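# Place the carton upright on the scale's weighing plate

## Task

Set the carton down on the scale's weighing plate with the same face on top as it had at the start, so that the plate alone supports it and the robot is not what keeps it there; then release it and withdraw the tool.

## Robot and tools

ROBOT. Two arms, left_arm and right_arm, are UR7e-style six-joint arms, and each ends in a vacuum suction cup. The bases sit at about (-0.073, +0.445, 0) m for left_arm and (+0.016, -0.476, 0) m for right_arm. Both are turned only slightly about z. The reported tool position is the cup point, which is the middle of the cup rim when nothing touches it. The cup opens along the cup point's own +z axis. Starting roughly 4 cm back from the rim, the tool body and wrist camera stick out as far as 9 cm sideways, so leave room when working near objects.

FRAME. All reported poses share one scene frame. Its origin is on the table top midway between the arms, +z is up, +x points out across the table, and left_arm is on the +y side. The arm names do not refer to image sides. Reported positions can be slightly wrong, more so at long reach.

execute_actions(actions). actions is a list of up to 15 actions. Each action is a table of up to 15 rows, and each row runs for one 1/30 s control step, so one action lasts 0.5 s. If a table has fewer than 15 rows, its last row repeats for the remaining steps. A row always has 14 numbers in [-1, 1], even when only one arm is used. The order is left dx, dy, dz, rx, ry, rz, left suction, then the same seven for the right arm. dx to rz are an offset, not a pose. They are measured in the cup point's own axes from where that cup point was when the action began. For the first action of a call, that is the last pose a result reported. Each row is measured from that same start point, not added to the row before it. A value of 1.0 means 0.6 m of travel or 180 degrees of turn. rx, ry and rz together form one rotation vector. Suction turns on for any value above 0.01 and off for 0.01 or less, and it keeps its setting until changed. To leave a cup unchanged, repeat its current suction value, because a 0 turns it off. An empty list returns the current state and images. Within each control step, the commanded pose is clipped to 100 mm and 16 degrees from the measured pose. Once an action ends, the arm stops at its last clipped pose, so large moves have to be continued in later actions.

move(target, speed, stop_force, blocking). target is one 14-number row in the same layout and scale as above. Its offsets are counted from the pose in the latest result that showed one. Each cup point follows a straight line, and the paths of both arms finish together in 0.5 to 10 s. speed is the top speed in m/s, from 0.002 to 0.5 (default 0.25), and turning is capped at twice that value in rad/s. Paths ignore obstacles and the other arm, and they may lag, stray or overshoot speed, especially near full reach. stop_force (9 to 40 N, one value shared by both arms) ends an arm's path once its wrist sensor feels that much extra push against the motion for two steps. The cup then backs off to where it was two steps earlier and holds. Use it only for slow moves without rotation. Leave it out when pulling away from a surface the cup presses on. blocking=false returns after 0.5 s while motion goes on, and it cannot be combined with stop_force. While such a move runs, use wait or stop before sending new commands. The result adds a move: line giving the ending (done, off_target, moving, held, contact, fault) and limits such as paced or held, plus each cup point's distance from its goal.

wait(seconds) runs 0 to 10 s with the last commands held. stop brakes a running move. zoom_image(camera, region) gives a closer view of [x0, y0, x1, y1] pixels, at most 504 by 504, taken from cam_head_left or cam_head_right (896x504) or cam_left_wrist or cam_right_wrist (616x616, fisheye). Calibration matrices are supplied, but each camera may be off by a few degrees and millimetres. read_manual returns licence texts only. finished_scene(scene) ends the scene for good and reports whether it succeeded.

RESULTS. Each arm's line gives the cup point position (m), its orientation as quaternion wxyz and its velocities. A Hand target line shows where the controller is currently steering. A pose unreachable line means the clearance check changed or blocked a command. suction_measured stays near 0 when there is no seal and reaches 0.83 or more on an airtight face. part_present turns to 1 at 0.50 and back to 0 below 0.45. Wrist force and torque are given in the cup point's axes. They show a push from a surface back into the arm, along with payload weight and inertia. They carry roughly 4 N of offset and noise, and they saturate near 50 N. Joint torques are noisy and can drift. MOTOR HOT appears from 70 °C, and at 85 °C the arm's brakes lock until it cools.

GRIPPING. Switch suction on and press the 36 mm rim squarely onto a flat, smooth face so that no edges, seams or holes lie under it. Under vacuum the cup shortens by as much as 12 mm, and it can lift a loose object on its own. To release, lower the object until it rests on its support, switch suction off, and then lift at least 15 mm clear. If the cup seals onto the table, switch it off to free the tool.

AVOID. The arms are stiff. Driving even a little past a firm contact, or a torque over the load limits (133 N m on the large joints, 24.9 N m on the wrists, payload included), or an outside force of 150 N, stops that arm for 10 s and drops the rest of the call. Keep the arms from striking each other. Do not let anything slide or fall off the table. Avoid drops, slams and hard pushes. Loose items can be nudged now and then by something outside your control, and the simulation keeps running with the last commands held while you think.

Each tool is called as name(argument=value, ...) on one line, values as JSON.

## Session

execute_actions(actions=[])

Scene clock: 0.00 s.
left_arm: end_effector_position=(+0.3548, +0.4211, +0.4101) suction_measured=0.00 part_present=0 end_effector_quat_wxyz=(+0.001, +0.028, +1.000, -0.001) end_effector_velocity=(+0.000, -0.000, +0.000) end_effector_angular_velocity=(-0.002, -0.001, +0.001) | right_arm: end_effector_position=(+0.4427, -0.4235, +0.4093) suction_measured=0.00 part_present=0 end_effector_quat_wxyz=(+0.001, -0.062, +0.998, +0.001) end_effector_velocity=(-0.000, +0.000, -0.000) end_effector_angular_velocity=(-0.000, +0.000, +0.003)
Joint positions: left_arm=[-0.315 -1.747  1.517 -1.343 -1.572  1.256] | right_arm=[ 3.459 -1.396 -1.517 -1.797  1.571  1.886]
Joint velocities: left_arm=[-0.     0.    -0.001 -0.001 -0.001 -0.001] | right_arm=[ 0.001  0.    -0.    -0.    -0.    -0.002]
Joint torques (N m, as the arm reports them, + toward a larger angle): no reading
Wrist force (N, on the end effector, along its own x y z axes, offset not removed): no reading
Wrist torque (N m, same axes, about the end effector's origin, offset not removed): no reading
Hand target (left_arm): +0.355, +0.421, +0.410; +0.001, +0.028, +1.000, -0.001
Hand target (right_arm): +0.443, -0.424, +0.409; +0.001, -0.062, +0.998, +0.001

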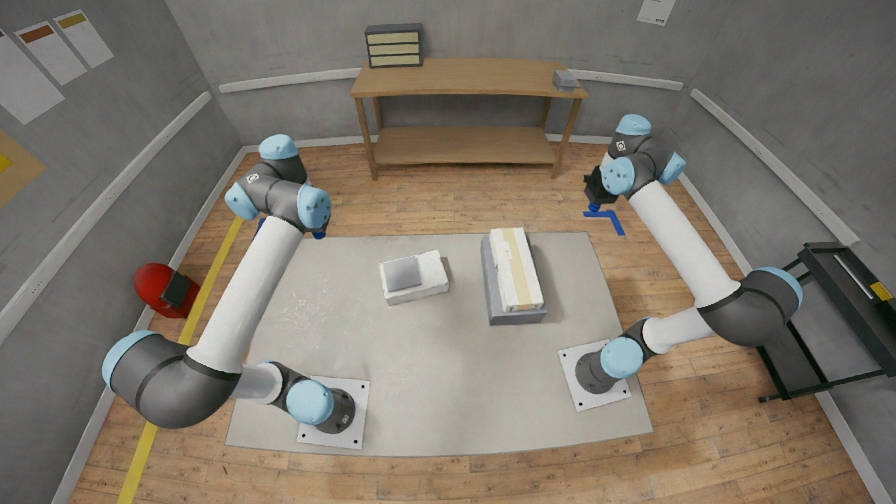

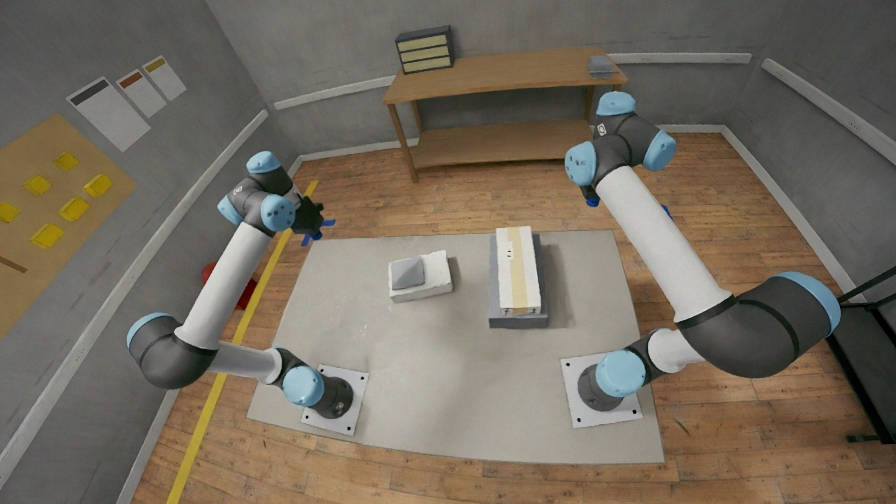

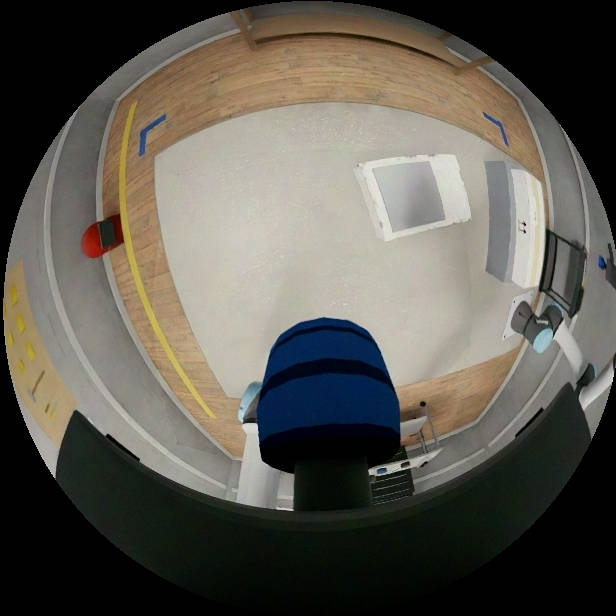

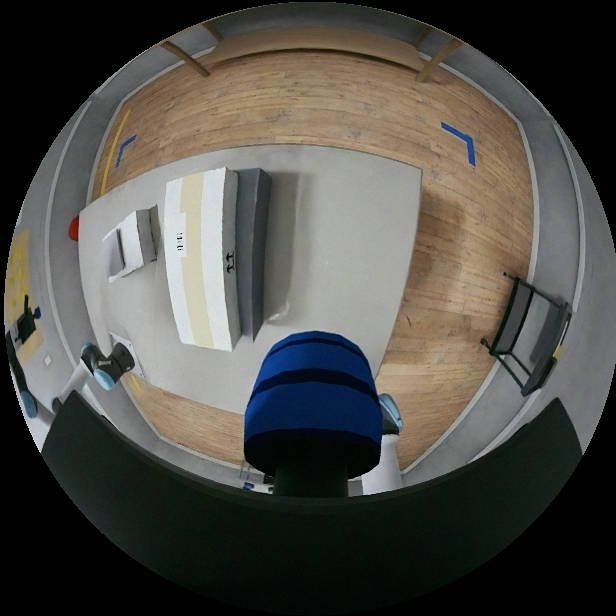

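zoom_image(camera="cam_head_left", region=[360, 210, 580, 340])

zoom_image(camera="cam_head_right", region=[360, 210, 580, 340])

zoom_image(camera="cam_right_wrist", region=[80, 140, 320, 380])

zoom_image(camera="cam_left_wrist", region=[330, 120, 570, 320])

Region (360, 210, 580, 340) of cam_head_left's 896x504 image, scaled by 2.291, with more detail than that image has; it fills the top 298 rows of this view, and the rest is white.

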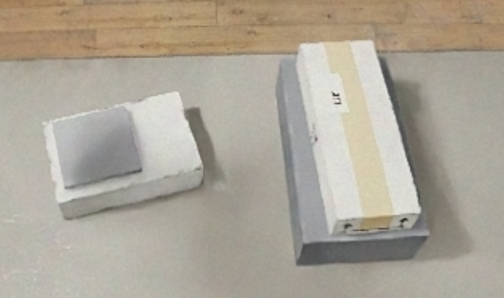

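Region (360, 210, 580, 340) of cam_head_right's 896x504 image, scaled by 2.291, with more detail than that image has; it fills the top 298 rows of this view, and the rest is white.

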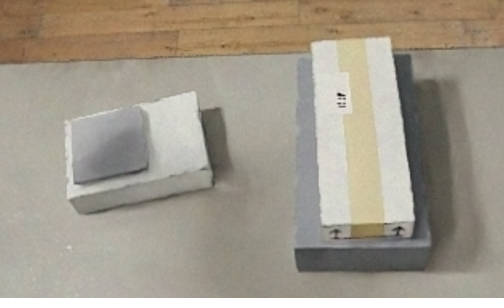

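Region (80, 140, 320, 380) of cam_right_wrist's 616x616 image, scaled by 2.100, with more detail than that image has.

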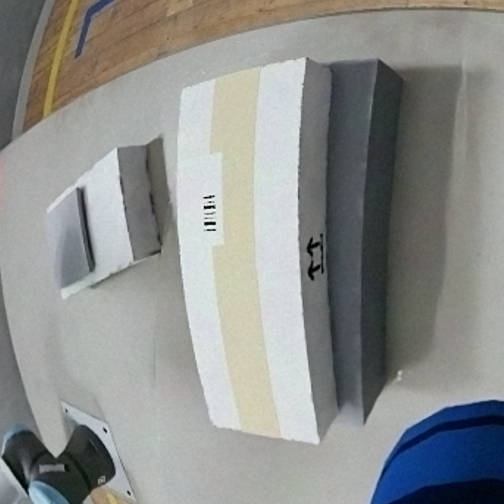

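Region (330, 120, 570, 320) of cam_left_wrist's 616x616 image, scaled by 2.100, with more detail than that image has.

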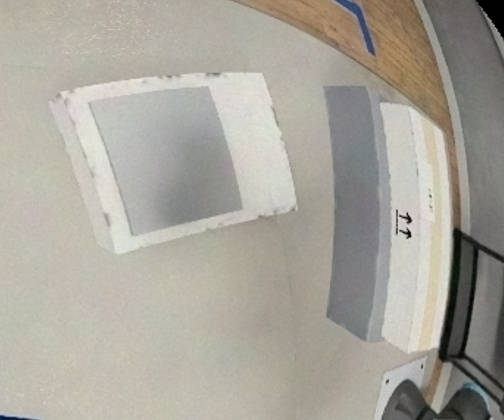

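move(target=[0,0,0,0,0,0,0,-0.033,0.3713,0.25,0,0,0,0], speed=0.3)

Scene clock: 3.03 s.
left_arm: end_effector_position=(+0.3548, +0.4211, +0.4101) suction_measured=0.00 part_present=0 end_effector_quat_wxyz=(+0.001, +0.028, +1.000, -0.001) end_effector_velocity=(-0.000, +0.000, -0.000) end_effector_angular_velocity=(+0.000, -0.000, -0.001) | right_arm: end_effector_position=(+0.4350, -0.1999, +0.2593) suction_measured=0.00 part_present=0 end_effector_quat_wxyz=(+0.000, -0.062, +0.998, +0.001) end_effector_velocity=(+0.001, +0.002, -0.001) end_effector_angular_velocity=(+0.000, -0.001, +0.000)
Joint positions: left_arm=[-0.315 -1.747  1.517 -1.343 -1.572  1.256] | right_arm=[ 3.873 -1.564 -1.751 -1.395  1.571  2.3  ]
Joint velocities: left_arm=[ 0.    -0.     0.001 -0.     0.     0.001] | right_arm=[ 0.002 -0.003  0.001  0.003 -0.     0.001]
Joint torques (N m, as the arm reports them, + toward a larger angle): left_arm=[  0.06 -16.61 -23.57  -2.39   0.49   0.03] | right_arm=[10.81 17.38 36.19  3.48 -2.74  1.32]
Wrist force (N, on the end effector, along its own x y z axes, offset not removed): left_arm=[-0.4 -0.2 -0.7] | right_arm=[0.6 0.8 1.5]
Wrist torque (N m, same axes, about the end effector's origin, offset not removed): left_arm=[-0.22 0.08 0.06] | right_arm=[0.29 -0.06 0.02]
Hand target (left_arm): +0.355, +0.421, +0.410; +0.001, +0.028, +1.000, -0.001
Hand target (right_arm): +0.435, -0.200, +0.259; +0.000, -0.062, +0.998, +0.001
Off the commanded pose (left_arm): 0.000 m, 0 deg.
Off the commanded pose (right_arm): 0.000 m, 0 deg.
move: done
camera_calibration (this result's frames):
cam_left_wrist: T_world_to_cam=[[-0.109052, -0.993971, -0.0113549, 0.46856], [-0.867309, 0.0895614, 0.489647, 0.090572], [-0.485679, 0.0632451, -0.871847, 0.568847], [0, 0, 0, 1]] pos_world=[0.405928, 0.421647, 0.456919]
cam_right_wrist: T_world_to_cam=[[0.124669, -0.991603, -0.0343781, -0.241182], [-0.903035, -0.127752, 0.41013, 0.284101], [-0.411078, -0.0200857, -0.911379, 0.479686], [0, 0, 0, 1]] pos_world=[0.483809, -0.193228, 0.312367]

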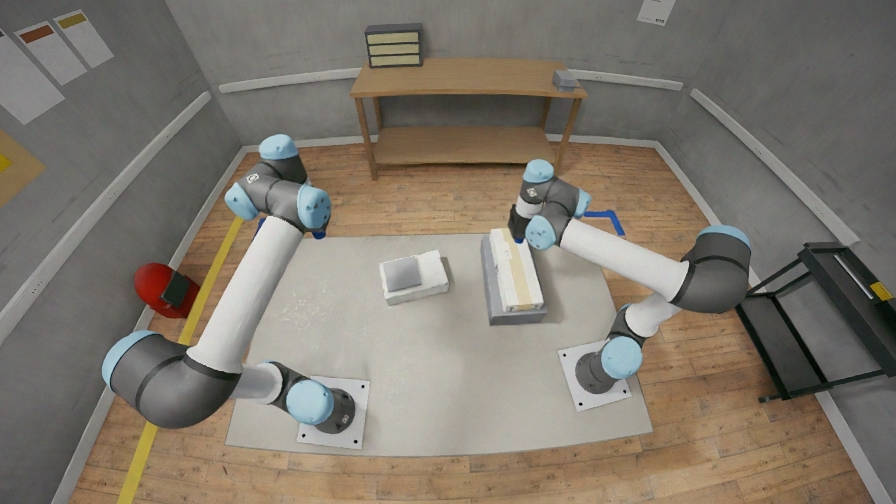

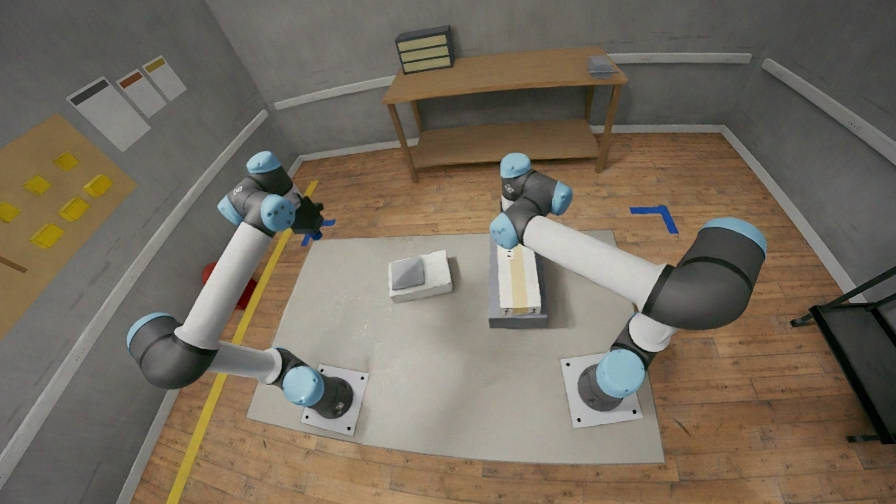

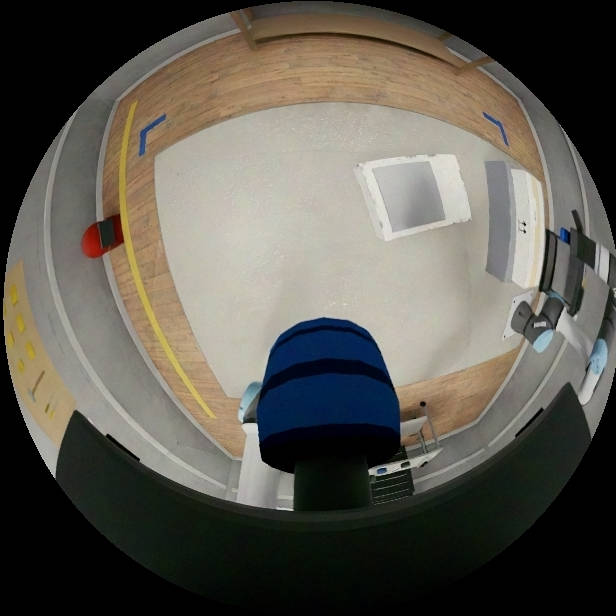

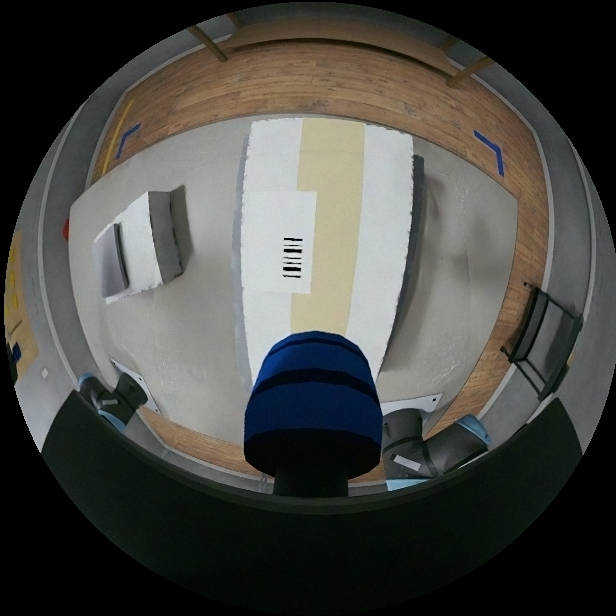

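move(target=[0,0,0,0,0,0,0,0.059,-0.002,0.143,0,0,0,0], speed=0.2)

Scene clock: 5.40 s.
left_arm: end_effector_position=(+0.3548, +0.4211, +0.4101) suction_measured=0.00 part_present=0 end_effector_quat_wxyz=(+0.001, +0.028, +1.000, -0.001) end_effector_velocity=(+0.001, -0.001, +0.001) end_effector_angular_velocity=(-0.001, -0.003, +0.000) | right_arm: end_effector_position=(+0.4000, -0.2054, +0.1737) suction_measured=0.00 part_present=0 end_effector_quat_wxyz=(+0.000, -0.062, +0.998, +0.001) end_effector_velocity=(-0.001, +0.000, -0.002) end_effector_angular_velocity=(+0.000, -0.000, +0.002)
Joint positions: left_arm=[-0.315 -1.747  1.517 -1.343 -1.572  1.256] | right_arm=[ 3.923 -1.545 -1.998 -1.168  1.571  2.35 ]
Joint velocities: left_arm=[-0.001 -0.    -0.001 -0.002 -0.    -0.001] | right_arm=[ 0.002 -0.    -0.005  0.005 -0.    -0.001]
Joint torques (N m, as the arm reports them, + toward a larger angle): left_arm=[  1.45 -15.99 -22.65  -2.23   0.43   0.21] | right_arm=[10.47 15.17  9.6   3.45 -2.65  1.44]
Wrist force (N, on the end effector, along its own x y z axes, offset not removed): left_arm=[-3.7 -1.0 -1.7] | right_arm=[0.8 0.6 2.1]
Wrist torque (N m, same axes, about the end effector's origin, offset not removed): left_arm=[-0.39 0.63 0.03] | right_arm=[0.07 0.04 0.11]
Hand target (left_arm): +0.355, +0.421, +0.410; +0.001, +0.028, +1.000, -0.001
Hand target (right_arm): +0.400, -0.205, +0.174; +0.000, -0.062, +0.998, +0.001
Off the commanded pose (left_arm): 0.000 m, 0 deg.
Off the commanded pose (right_arm): 0.000 m, 0 deg.
move: done
camera_calibration (this result's frames):
cam_left_wrist: T_world_to_cam=[[-0.109051, -0.993971, -0.011355, 0.46856], [-0.867309, 0.0895613, 0.489647, 0.0905721], [-0.485678, 0.063245, -0.871847, 0.568847], [0, 0, 0, 1]] pos_world=[0.405928, 0.421647, 0.456919]
cam_right_wrist: T_world_to_cam=[[0.124673, -0.9916, -0.0344358, -0.245202], [-0.902983, -0.127777, 0.410236, 0.286896], [-0.411191, -0.0200503, -0.911329, 0.387207], [0, 0, 0, 1]] pos_world=[0.448849, -0.19872, 0.226734]

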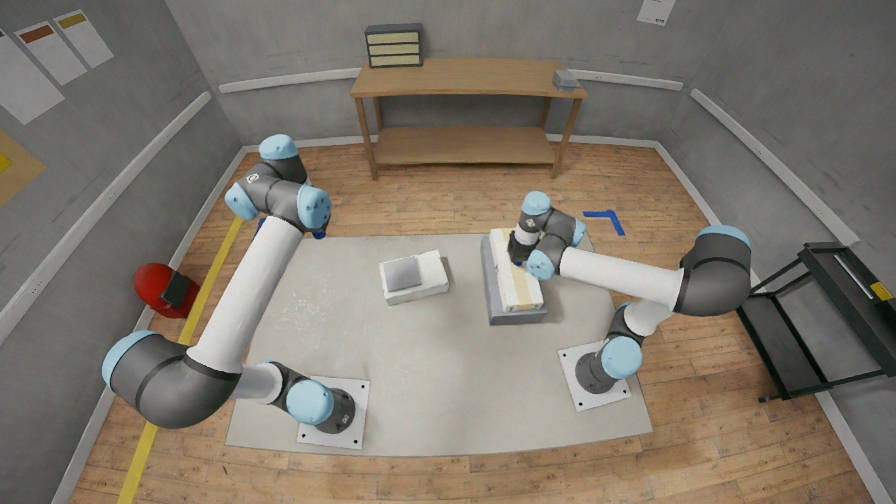

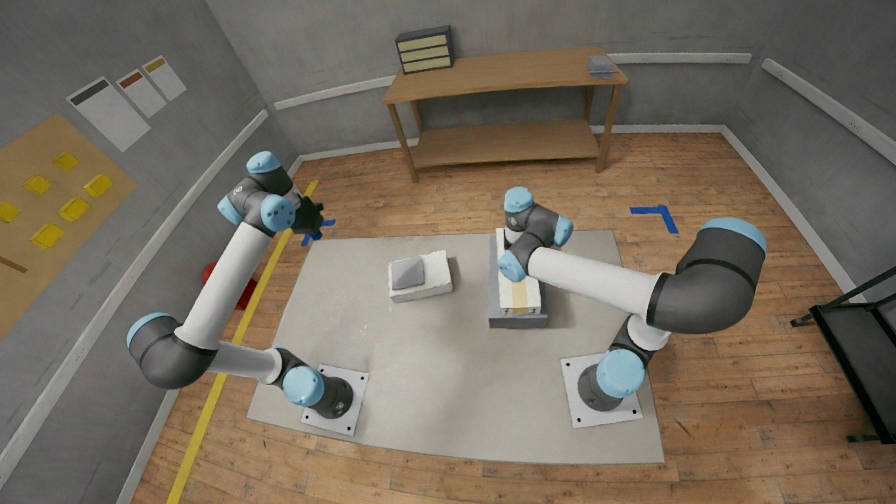

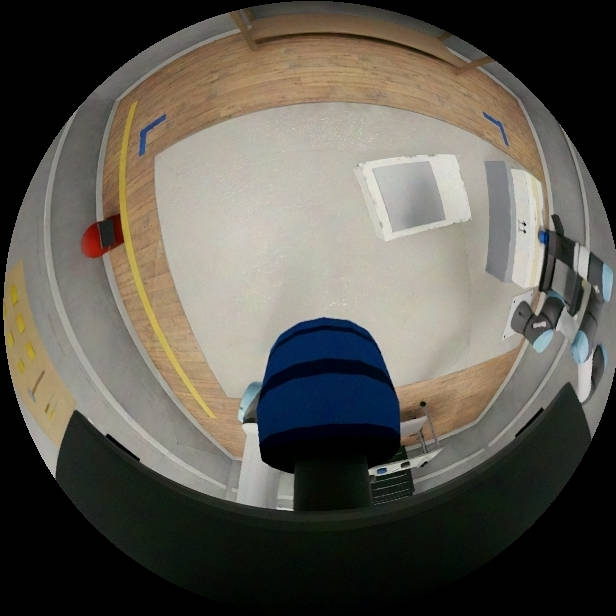

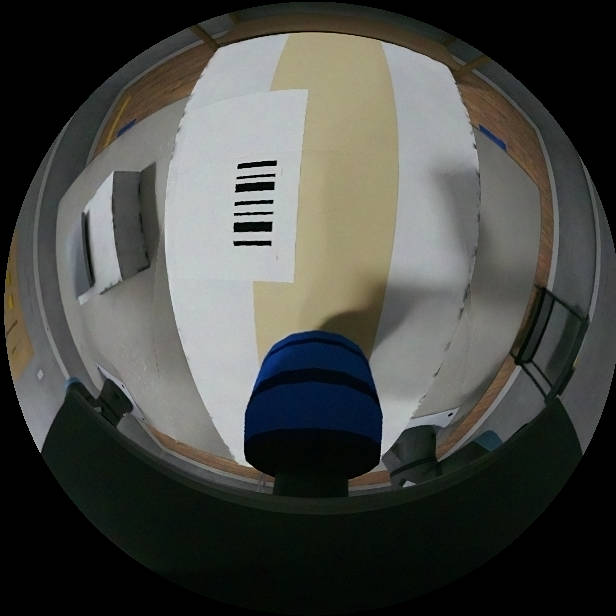

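move(target=[0,0,0,0,0,0,0,0,0,0.05,0,0,0,1], speed=0.02, stop_force=10)

Scene clock: 7.43 s.
left_arm: end_effector_position=(+0.3548, +0.4211, +0.4101) suction_measured=0.00 part_present=0 end_effector_quat_wxyz=(+0.001, +0.028, +1.000, -0.001) end_effector_velocity=(-0.000, -0.000, -0.000) end_effector_angular_velocity=(-0.001, +0.002, -0.002) | right_arm: end_effector_position=(+0.4000, -0.2054, +0.1438) suction_measured=0.96 part_present=1 end_effector_quat_wxyz=(+0.000, -0.062, +0.998, +0.001) end_effector_velocity=(+0.000, -0.000, -0.001) end_effector_angular_velocity=(+0.000, -0.001, -0.000)
Joint positions: left_arm=[-0.315 -1.747  1.517 -1.343 -1.572  1.256] | right_arm=[ 3.923 -1.579 -2.049 -1.083  1.571  2.35 ]
Joint velocities: left_arm=[-0.    -0.     0.     0.001 -0.001  0.002] | right_arm=[-0.    -0.001 -0.002  0.004 -0.     0.   ]
Joint torques (N m, as the arm reports them, + toward a larger angle): left_arm=[  1.87 -16.28 -22.4   -2.37   0.45   0.03] | right_arm=[-10.25  20.94  12.62   3.47  -0.28  -1.58]
Wrist force (N, on the end effector, along its own x y z axes, offset not removed): left_arm=[0.1 -1.0 0.7] | right_arm=[-3.7 -0.9 11.0]
Wrist torque (N m, same axes, about the end effector's origin, offset not removed): left_arm=[-0.34 -0.08 0.08] | right_arm=[0.12 0.19 0.11]
Hand target (left_arm): +0.355, +0.421, +0.410; +0.001, +0.028, +1.000, -0.001
Hand target (right_arm): +0.400, -0.205, +0.144; +0.000, -0.062, +0.998, +0.001
Off the commanded pose (left_arm): 0.000 m, 0 deg.
Off the commanded pose (right_arm): 0.000 m, 0 deg.
move: done
camera_calibration (this result's frames):
cam_left_wrist: T_world_to_cam=[[-0.109052, -0.993971, -0.0113549, 0.46856], [-0.867309, 0.0895614, 0.489648, 0.090572], [-0.485679, 0.063245, -0.871847, 0.568847], [0, 0, 0, 1]] pos_world=[0.405928, 0.421647, 0.456919]
cam_right_wrist: T_world_to_cam=[[0.12468, -0.9916, -0.03442, -0.246232], [-0.902996, -0.127778, 0.410209, 0.299169], [-0.411161, -0.0200636, -0.911342, 0.359973], [0, 0, 0, 1]] pos_world=[0.448855, -0.198714, 0.196862]

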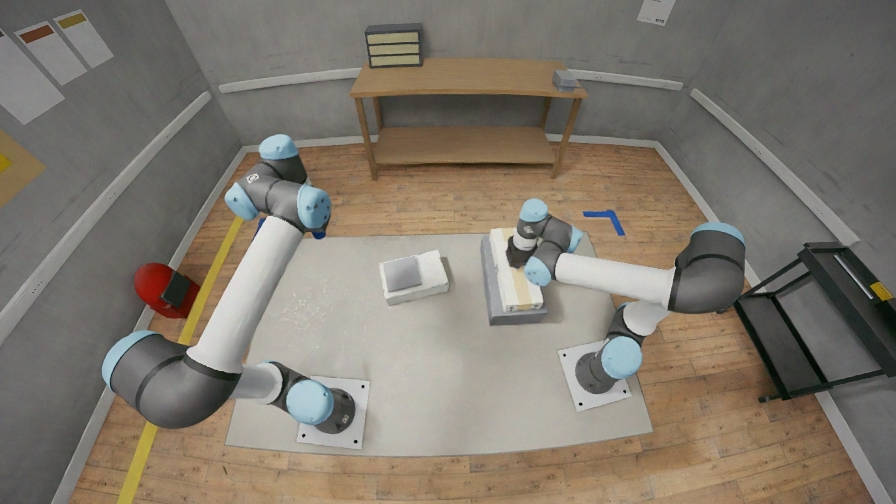

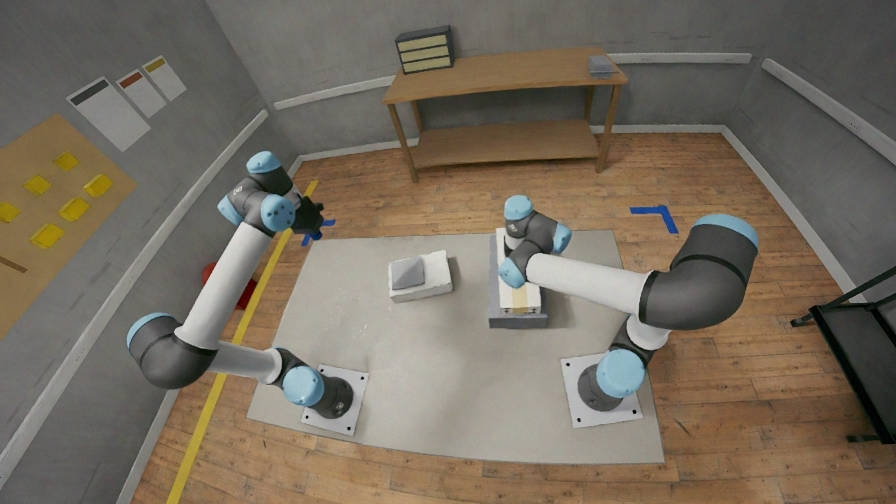

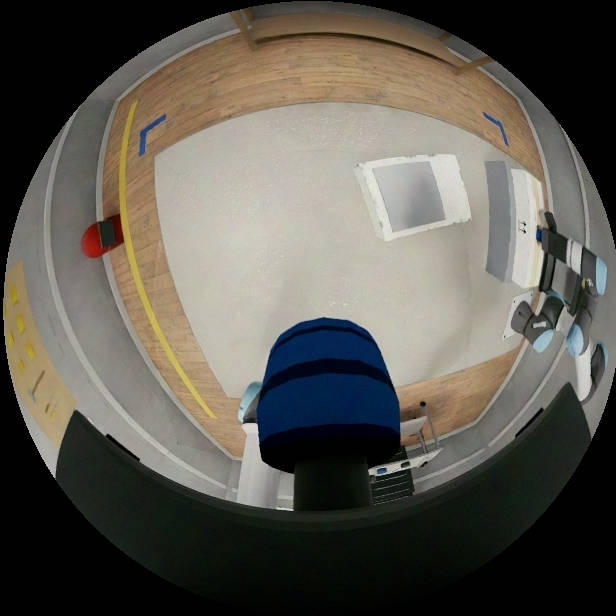

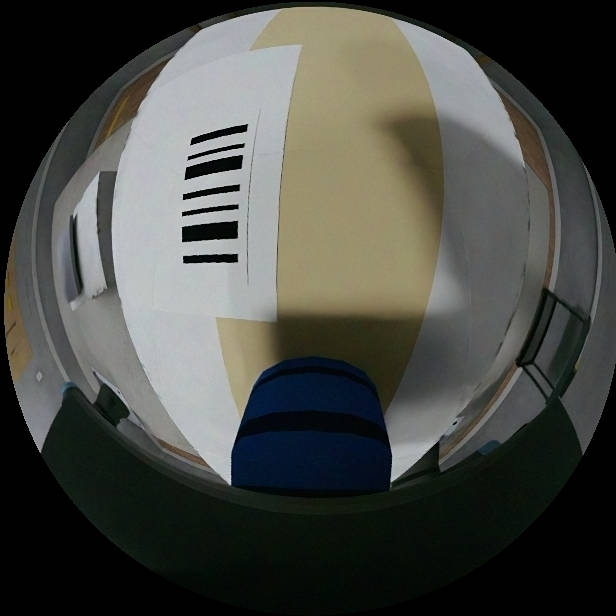

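move(target=[0,0,0,0,0,0,0,0,0,-0.012,0,0,0,1], speed=0.015)

wait(seconds=0.2)

Scene clock: 8.37 s.
left_arm: end_effector_position=(+0.3548, +0.4211, +0.4101) suction_measured=0.00 part_present=0 end_effector_quat_wxyz=(+0.001, +0.028, +1.000, -0.001) end_effector_velocity=(-0.000, +0.000, -0.000) end_effector_angular_velocity=(+0.001, +0.002, +0.002) | right_arm: end_effector_position=(+0.4000, -0.2054, +0.1509) suction_measured=0.96 part_present=1 end_effector_quat_wxyz=(+0.000, -0.062, +0.998, +0.001) end_effector_velocity=(-0.000, +0.000, +0.002) end_effector_angular_velocity=(-0.000, -0.000, +0.001)
Joint positions: left_arm=[-0.315 -1.747  1.517 -1.343 -1.572  1.256] | right_arm=[ 3.923 -1.57  -2.037 -1.103  1.571  2.35 ]
Joint velocities: left_arm=[ 0.001  0.     0.     0.002 -0.    -0.001] | right_arm=[ 0.     0.002  0.003 -0.005 -0.    -0.   ]
Joint torques (N m, as the arm reports them, + toward a larger angle): left_arm=[  1.94 -15.61 -23.16  -2.39   0.44   0.03] | right_arm=[-8.67 35.76 39.42  2.47  0.21 -1.47]
Wrist force (N, on the end effector, along its own x y z axes, offset not removed): left_arm=[1.2 -0.9 -1.5] | right_arm=[3.2 1.3 13.2]
Wrist torque (N m, same axes, about the end effector's origin, offset not removed): left_arm=[-0.44 -0.18 0.12] | right_arm=[0.20 -0.28 0.24]
Hand target (left_arm): +0.355, +0.421, +0.410; +0.001, +0.028, +1.000, -0.001
Hand target (right_arm): +0.400, -0.205, +0.151; +0.000, -0.062, +0.998, +0.001
Off the commanded pose (left_arm): 0.000 m, 0 deg.
Off the commanded pose (right_arm): 0.000 m, 0 deg.
move: done
camera_calibration (this result's frames):
cam_left_wrist: T_world_to_cam=[[-0.109051, -0.993971, -0.0113549, 0.46856], [-0.867309, 0.0895613, 0.489647, 0.090572], [-0.485679, 0.063245, -0.871847, 0.568847], [0, 0, 0, 1]] pos_world=[0.405928, 0.421647, 0.456919]
cam_right_wrist: T_world_to_cam=[[0.124675, -0.9916, -0.0344231, -0.245992], [-0.902997, -0.127775, 0.410206, 0.296274], [-0.411159, -0.0200586, -0.911343, 0.366408], [0, 0, 0, 1]] pos_world=[0.448855, -0.19872, 0.203922]

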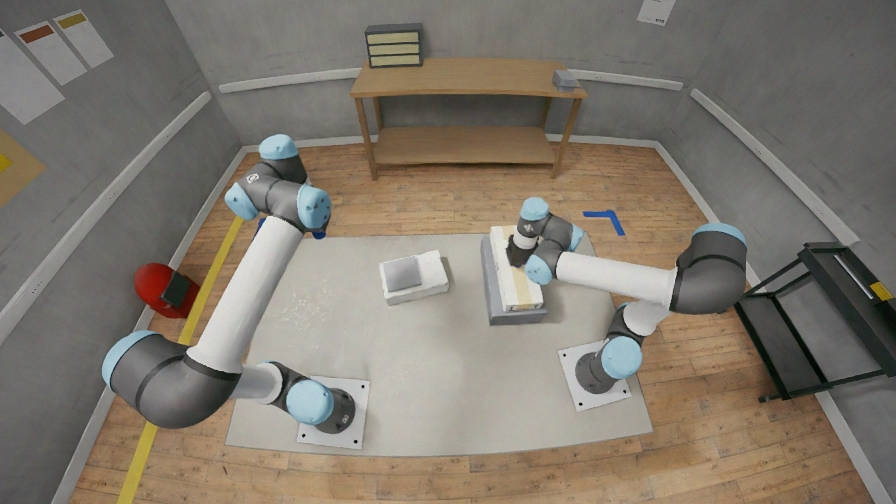

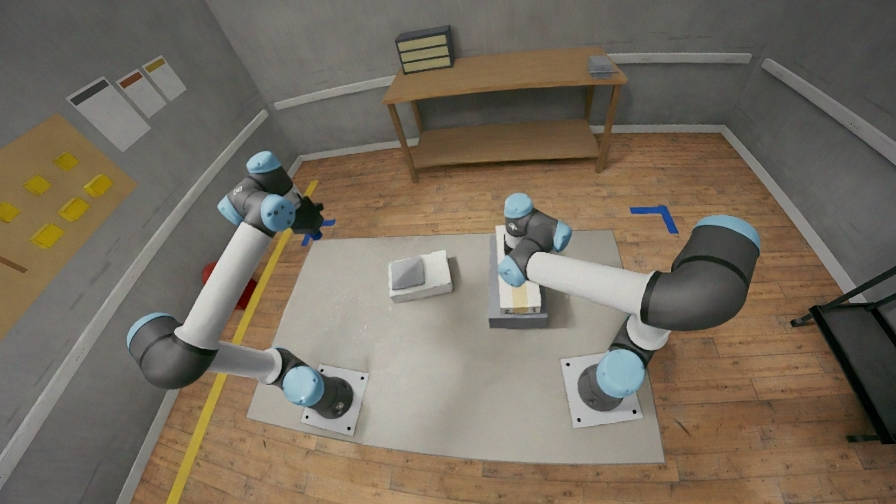

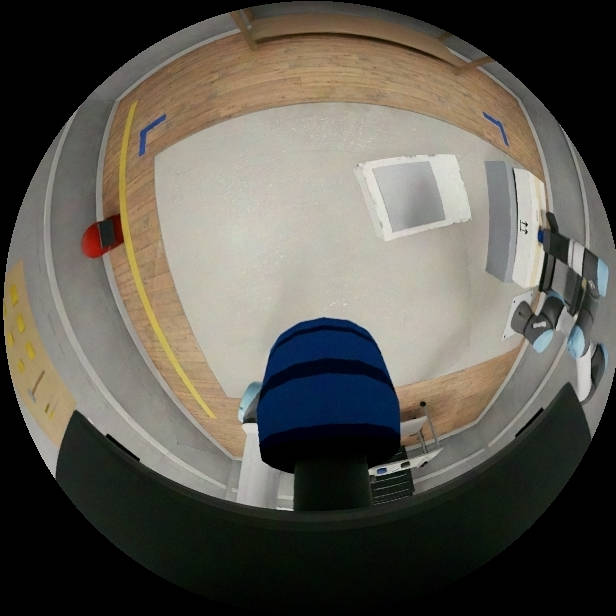

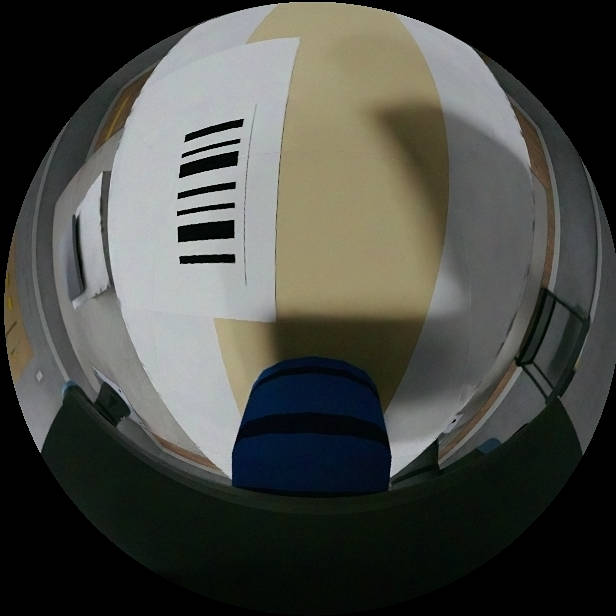

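Scene clock: 8.57 s.
left_arm: end_effector_position=(+0.3548, +0.4211, +0.4101) suction_measured=0.00 part_present=0 end_effector_quat_wxyz=(+0.001, +0.028, +1.000, -0.001) end_effector_velocity=(-0.000, +0.001, -0.000) end_effector_angular_velocity=(+0.001, +0.000, -0.000) | right_arm: end_effector_position=(+0.4000, -0.2054, +0.1510) suction_measured=0.96 part_present=1 end_effector_quat_wxyz=(+0.000, -0.062, +0.998, +0.001) end_effector_velocity=(-0.000, +0.000, +0.000) end_effector_angular_velocity=(-0.000, +0.000, -0.000)
Joint positions: left_arm=[-0.315 -1.747  1.517 -1.343 -1.572  1.256] | right_arm=[ 3.923 -1.57  -2.037 -1.103  1.571  2.35 ]
Joint velocities: left_arm=[ 0.002 -0.     0.001  0.     0.001  0.002] | right_arm=[ 0.  0.  0. -0.  0.  0.]
Joint torques (N m, as the arm reports them, + toward a larger angle): left_arm=[  1.22 -16.66 -22.91  -2.24   0.41   0.06] | right_arm=[-8.42 35.62 40.47  2.46  0.15 -1.3 ]
Wrist force (N, on the end effector, along its own x y z axes, offset not removed): left_arm=[0.4 -2.2 -1.0] | right_arm=[5.8 1.3 13.1]
Wrist torque (N m, same axes, about the end effector's origin, offset not removed): left_arm=[-0.51 -0.01 -0.01] | right_arm=[0.40 -0.70 0.06]
Hand target (left_arm): +0.355, +0.421, +0.410; +0.001, +0.028, +1.000, -0.001
Hand target (right_arm): +0.400, -0.205, +0.151; +0.000, -0.062, +0.998, +0.001
Off the commanded pose (left_arm): 0.000 m, 0 deg.
Off the commanded pose (right_arm): 0.000 m, 0 deg.
wait: 0.20 s; at rest by 0.17 s
camera_calibration (this result's frames):
cam_left_wrist: T_world_to_cam=[[-0.109052, -0.993971, -0.011355, 0.468561], [-0.867308, 0.0895615, 0.489648, 0.0905719], [-0.485679, 0.0632452, -0.871846, 0.568847], [0, 0, 0, 1]] pos_world=[0.405928, 0.421647, 0.456919]
cam_right_wrist: T_world_to_cam=[[0.124675, -0.9916, -0.0344194, -0.245988], [-0.902996, -0.127773, 0.41021, 0.296222], [-0.411162, -0.0200623, -0.911341, 0.366523], [0, 0, 0, 1]] pos_world=[0.448856, -0.198719, 0.204048]

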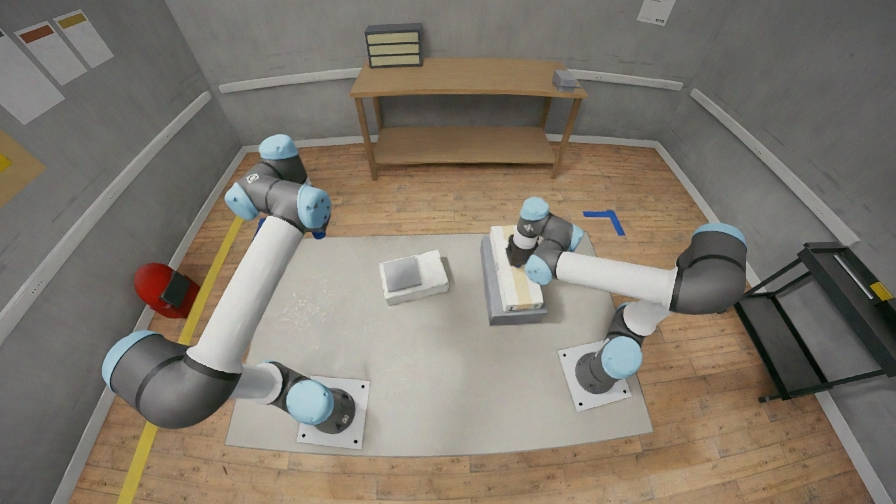

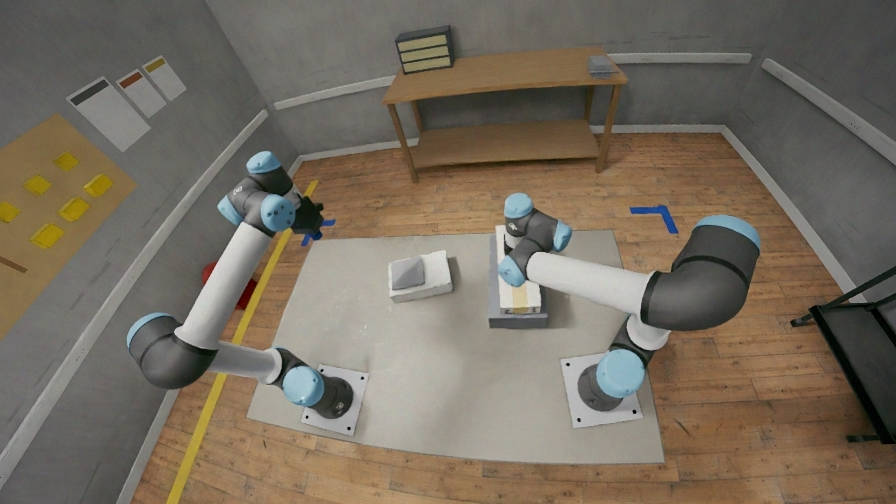

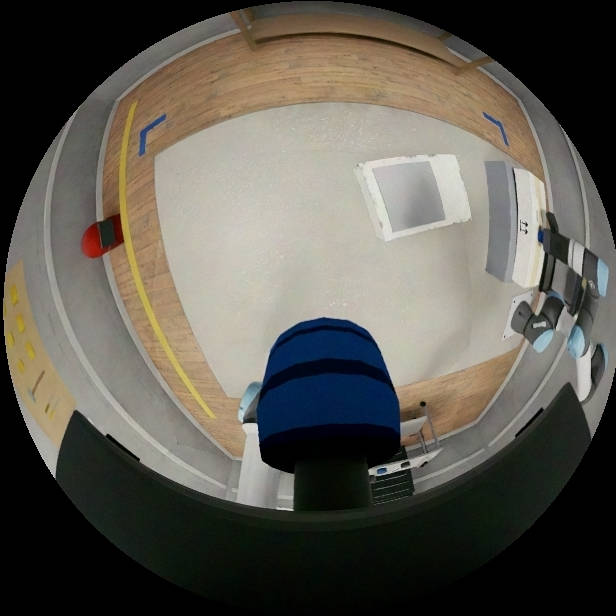

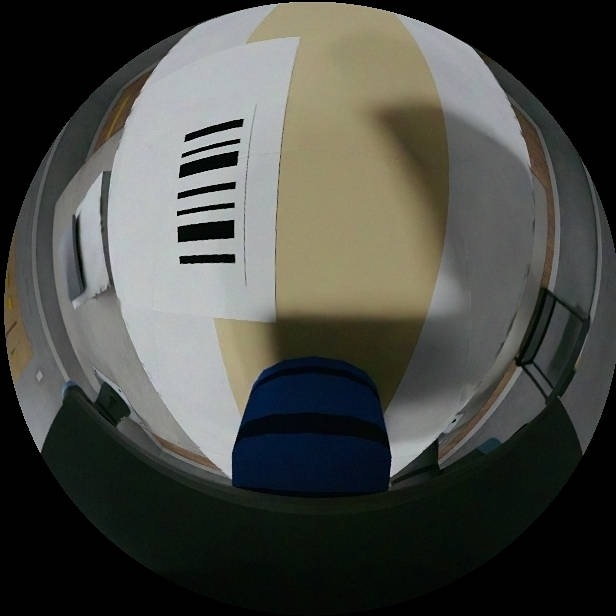

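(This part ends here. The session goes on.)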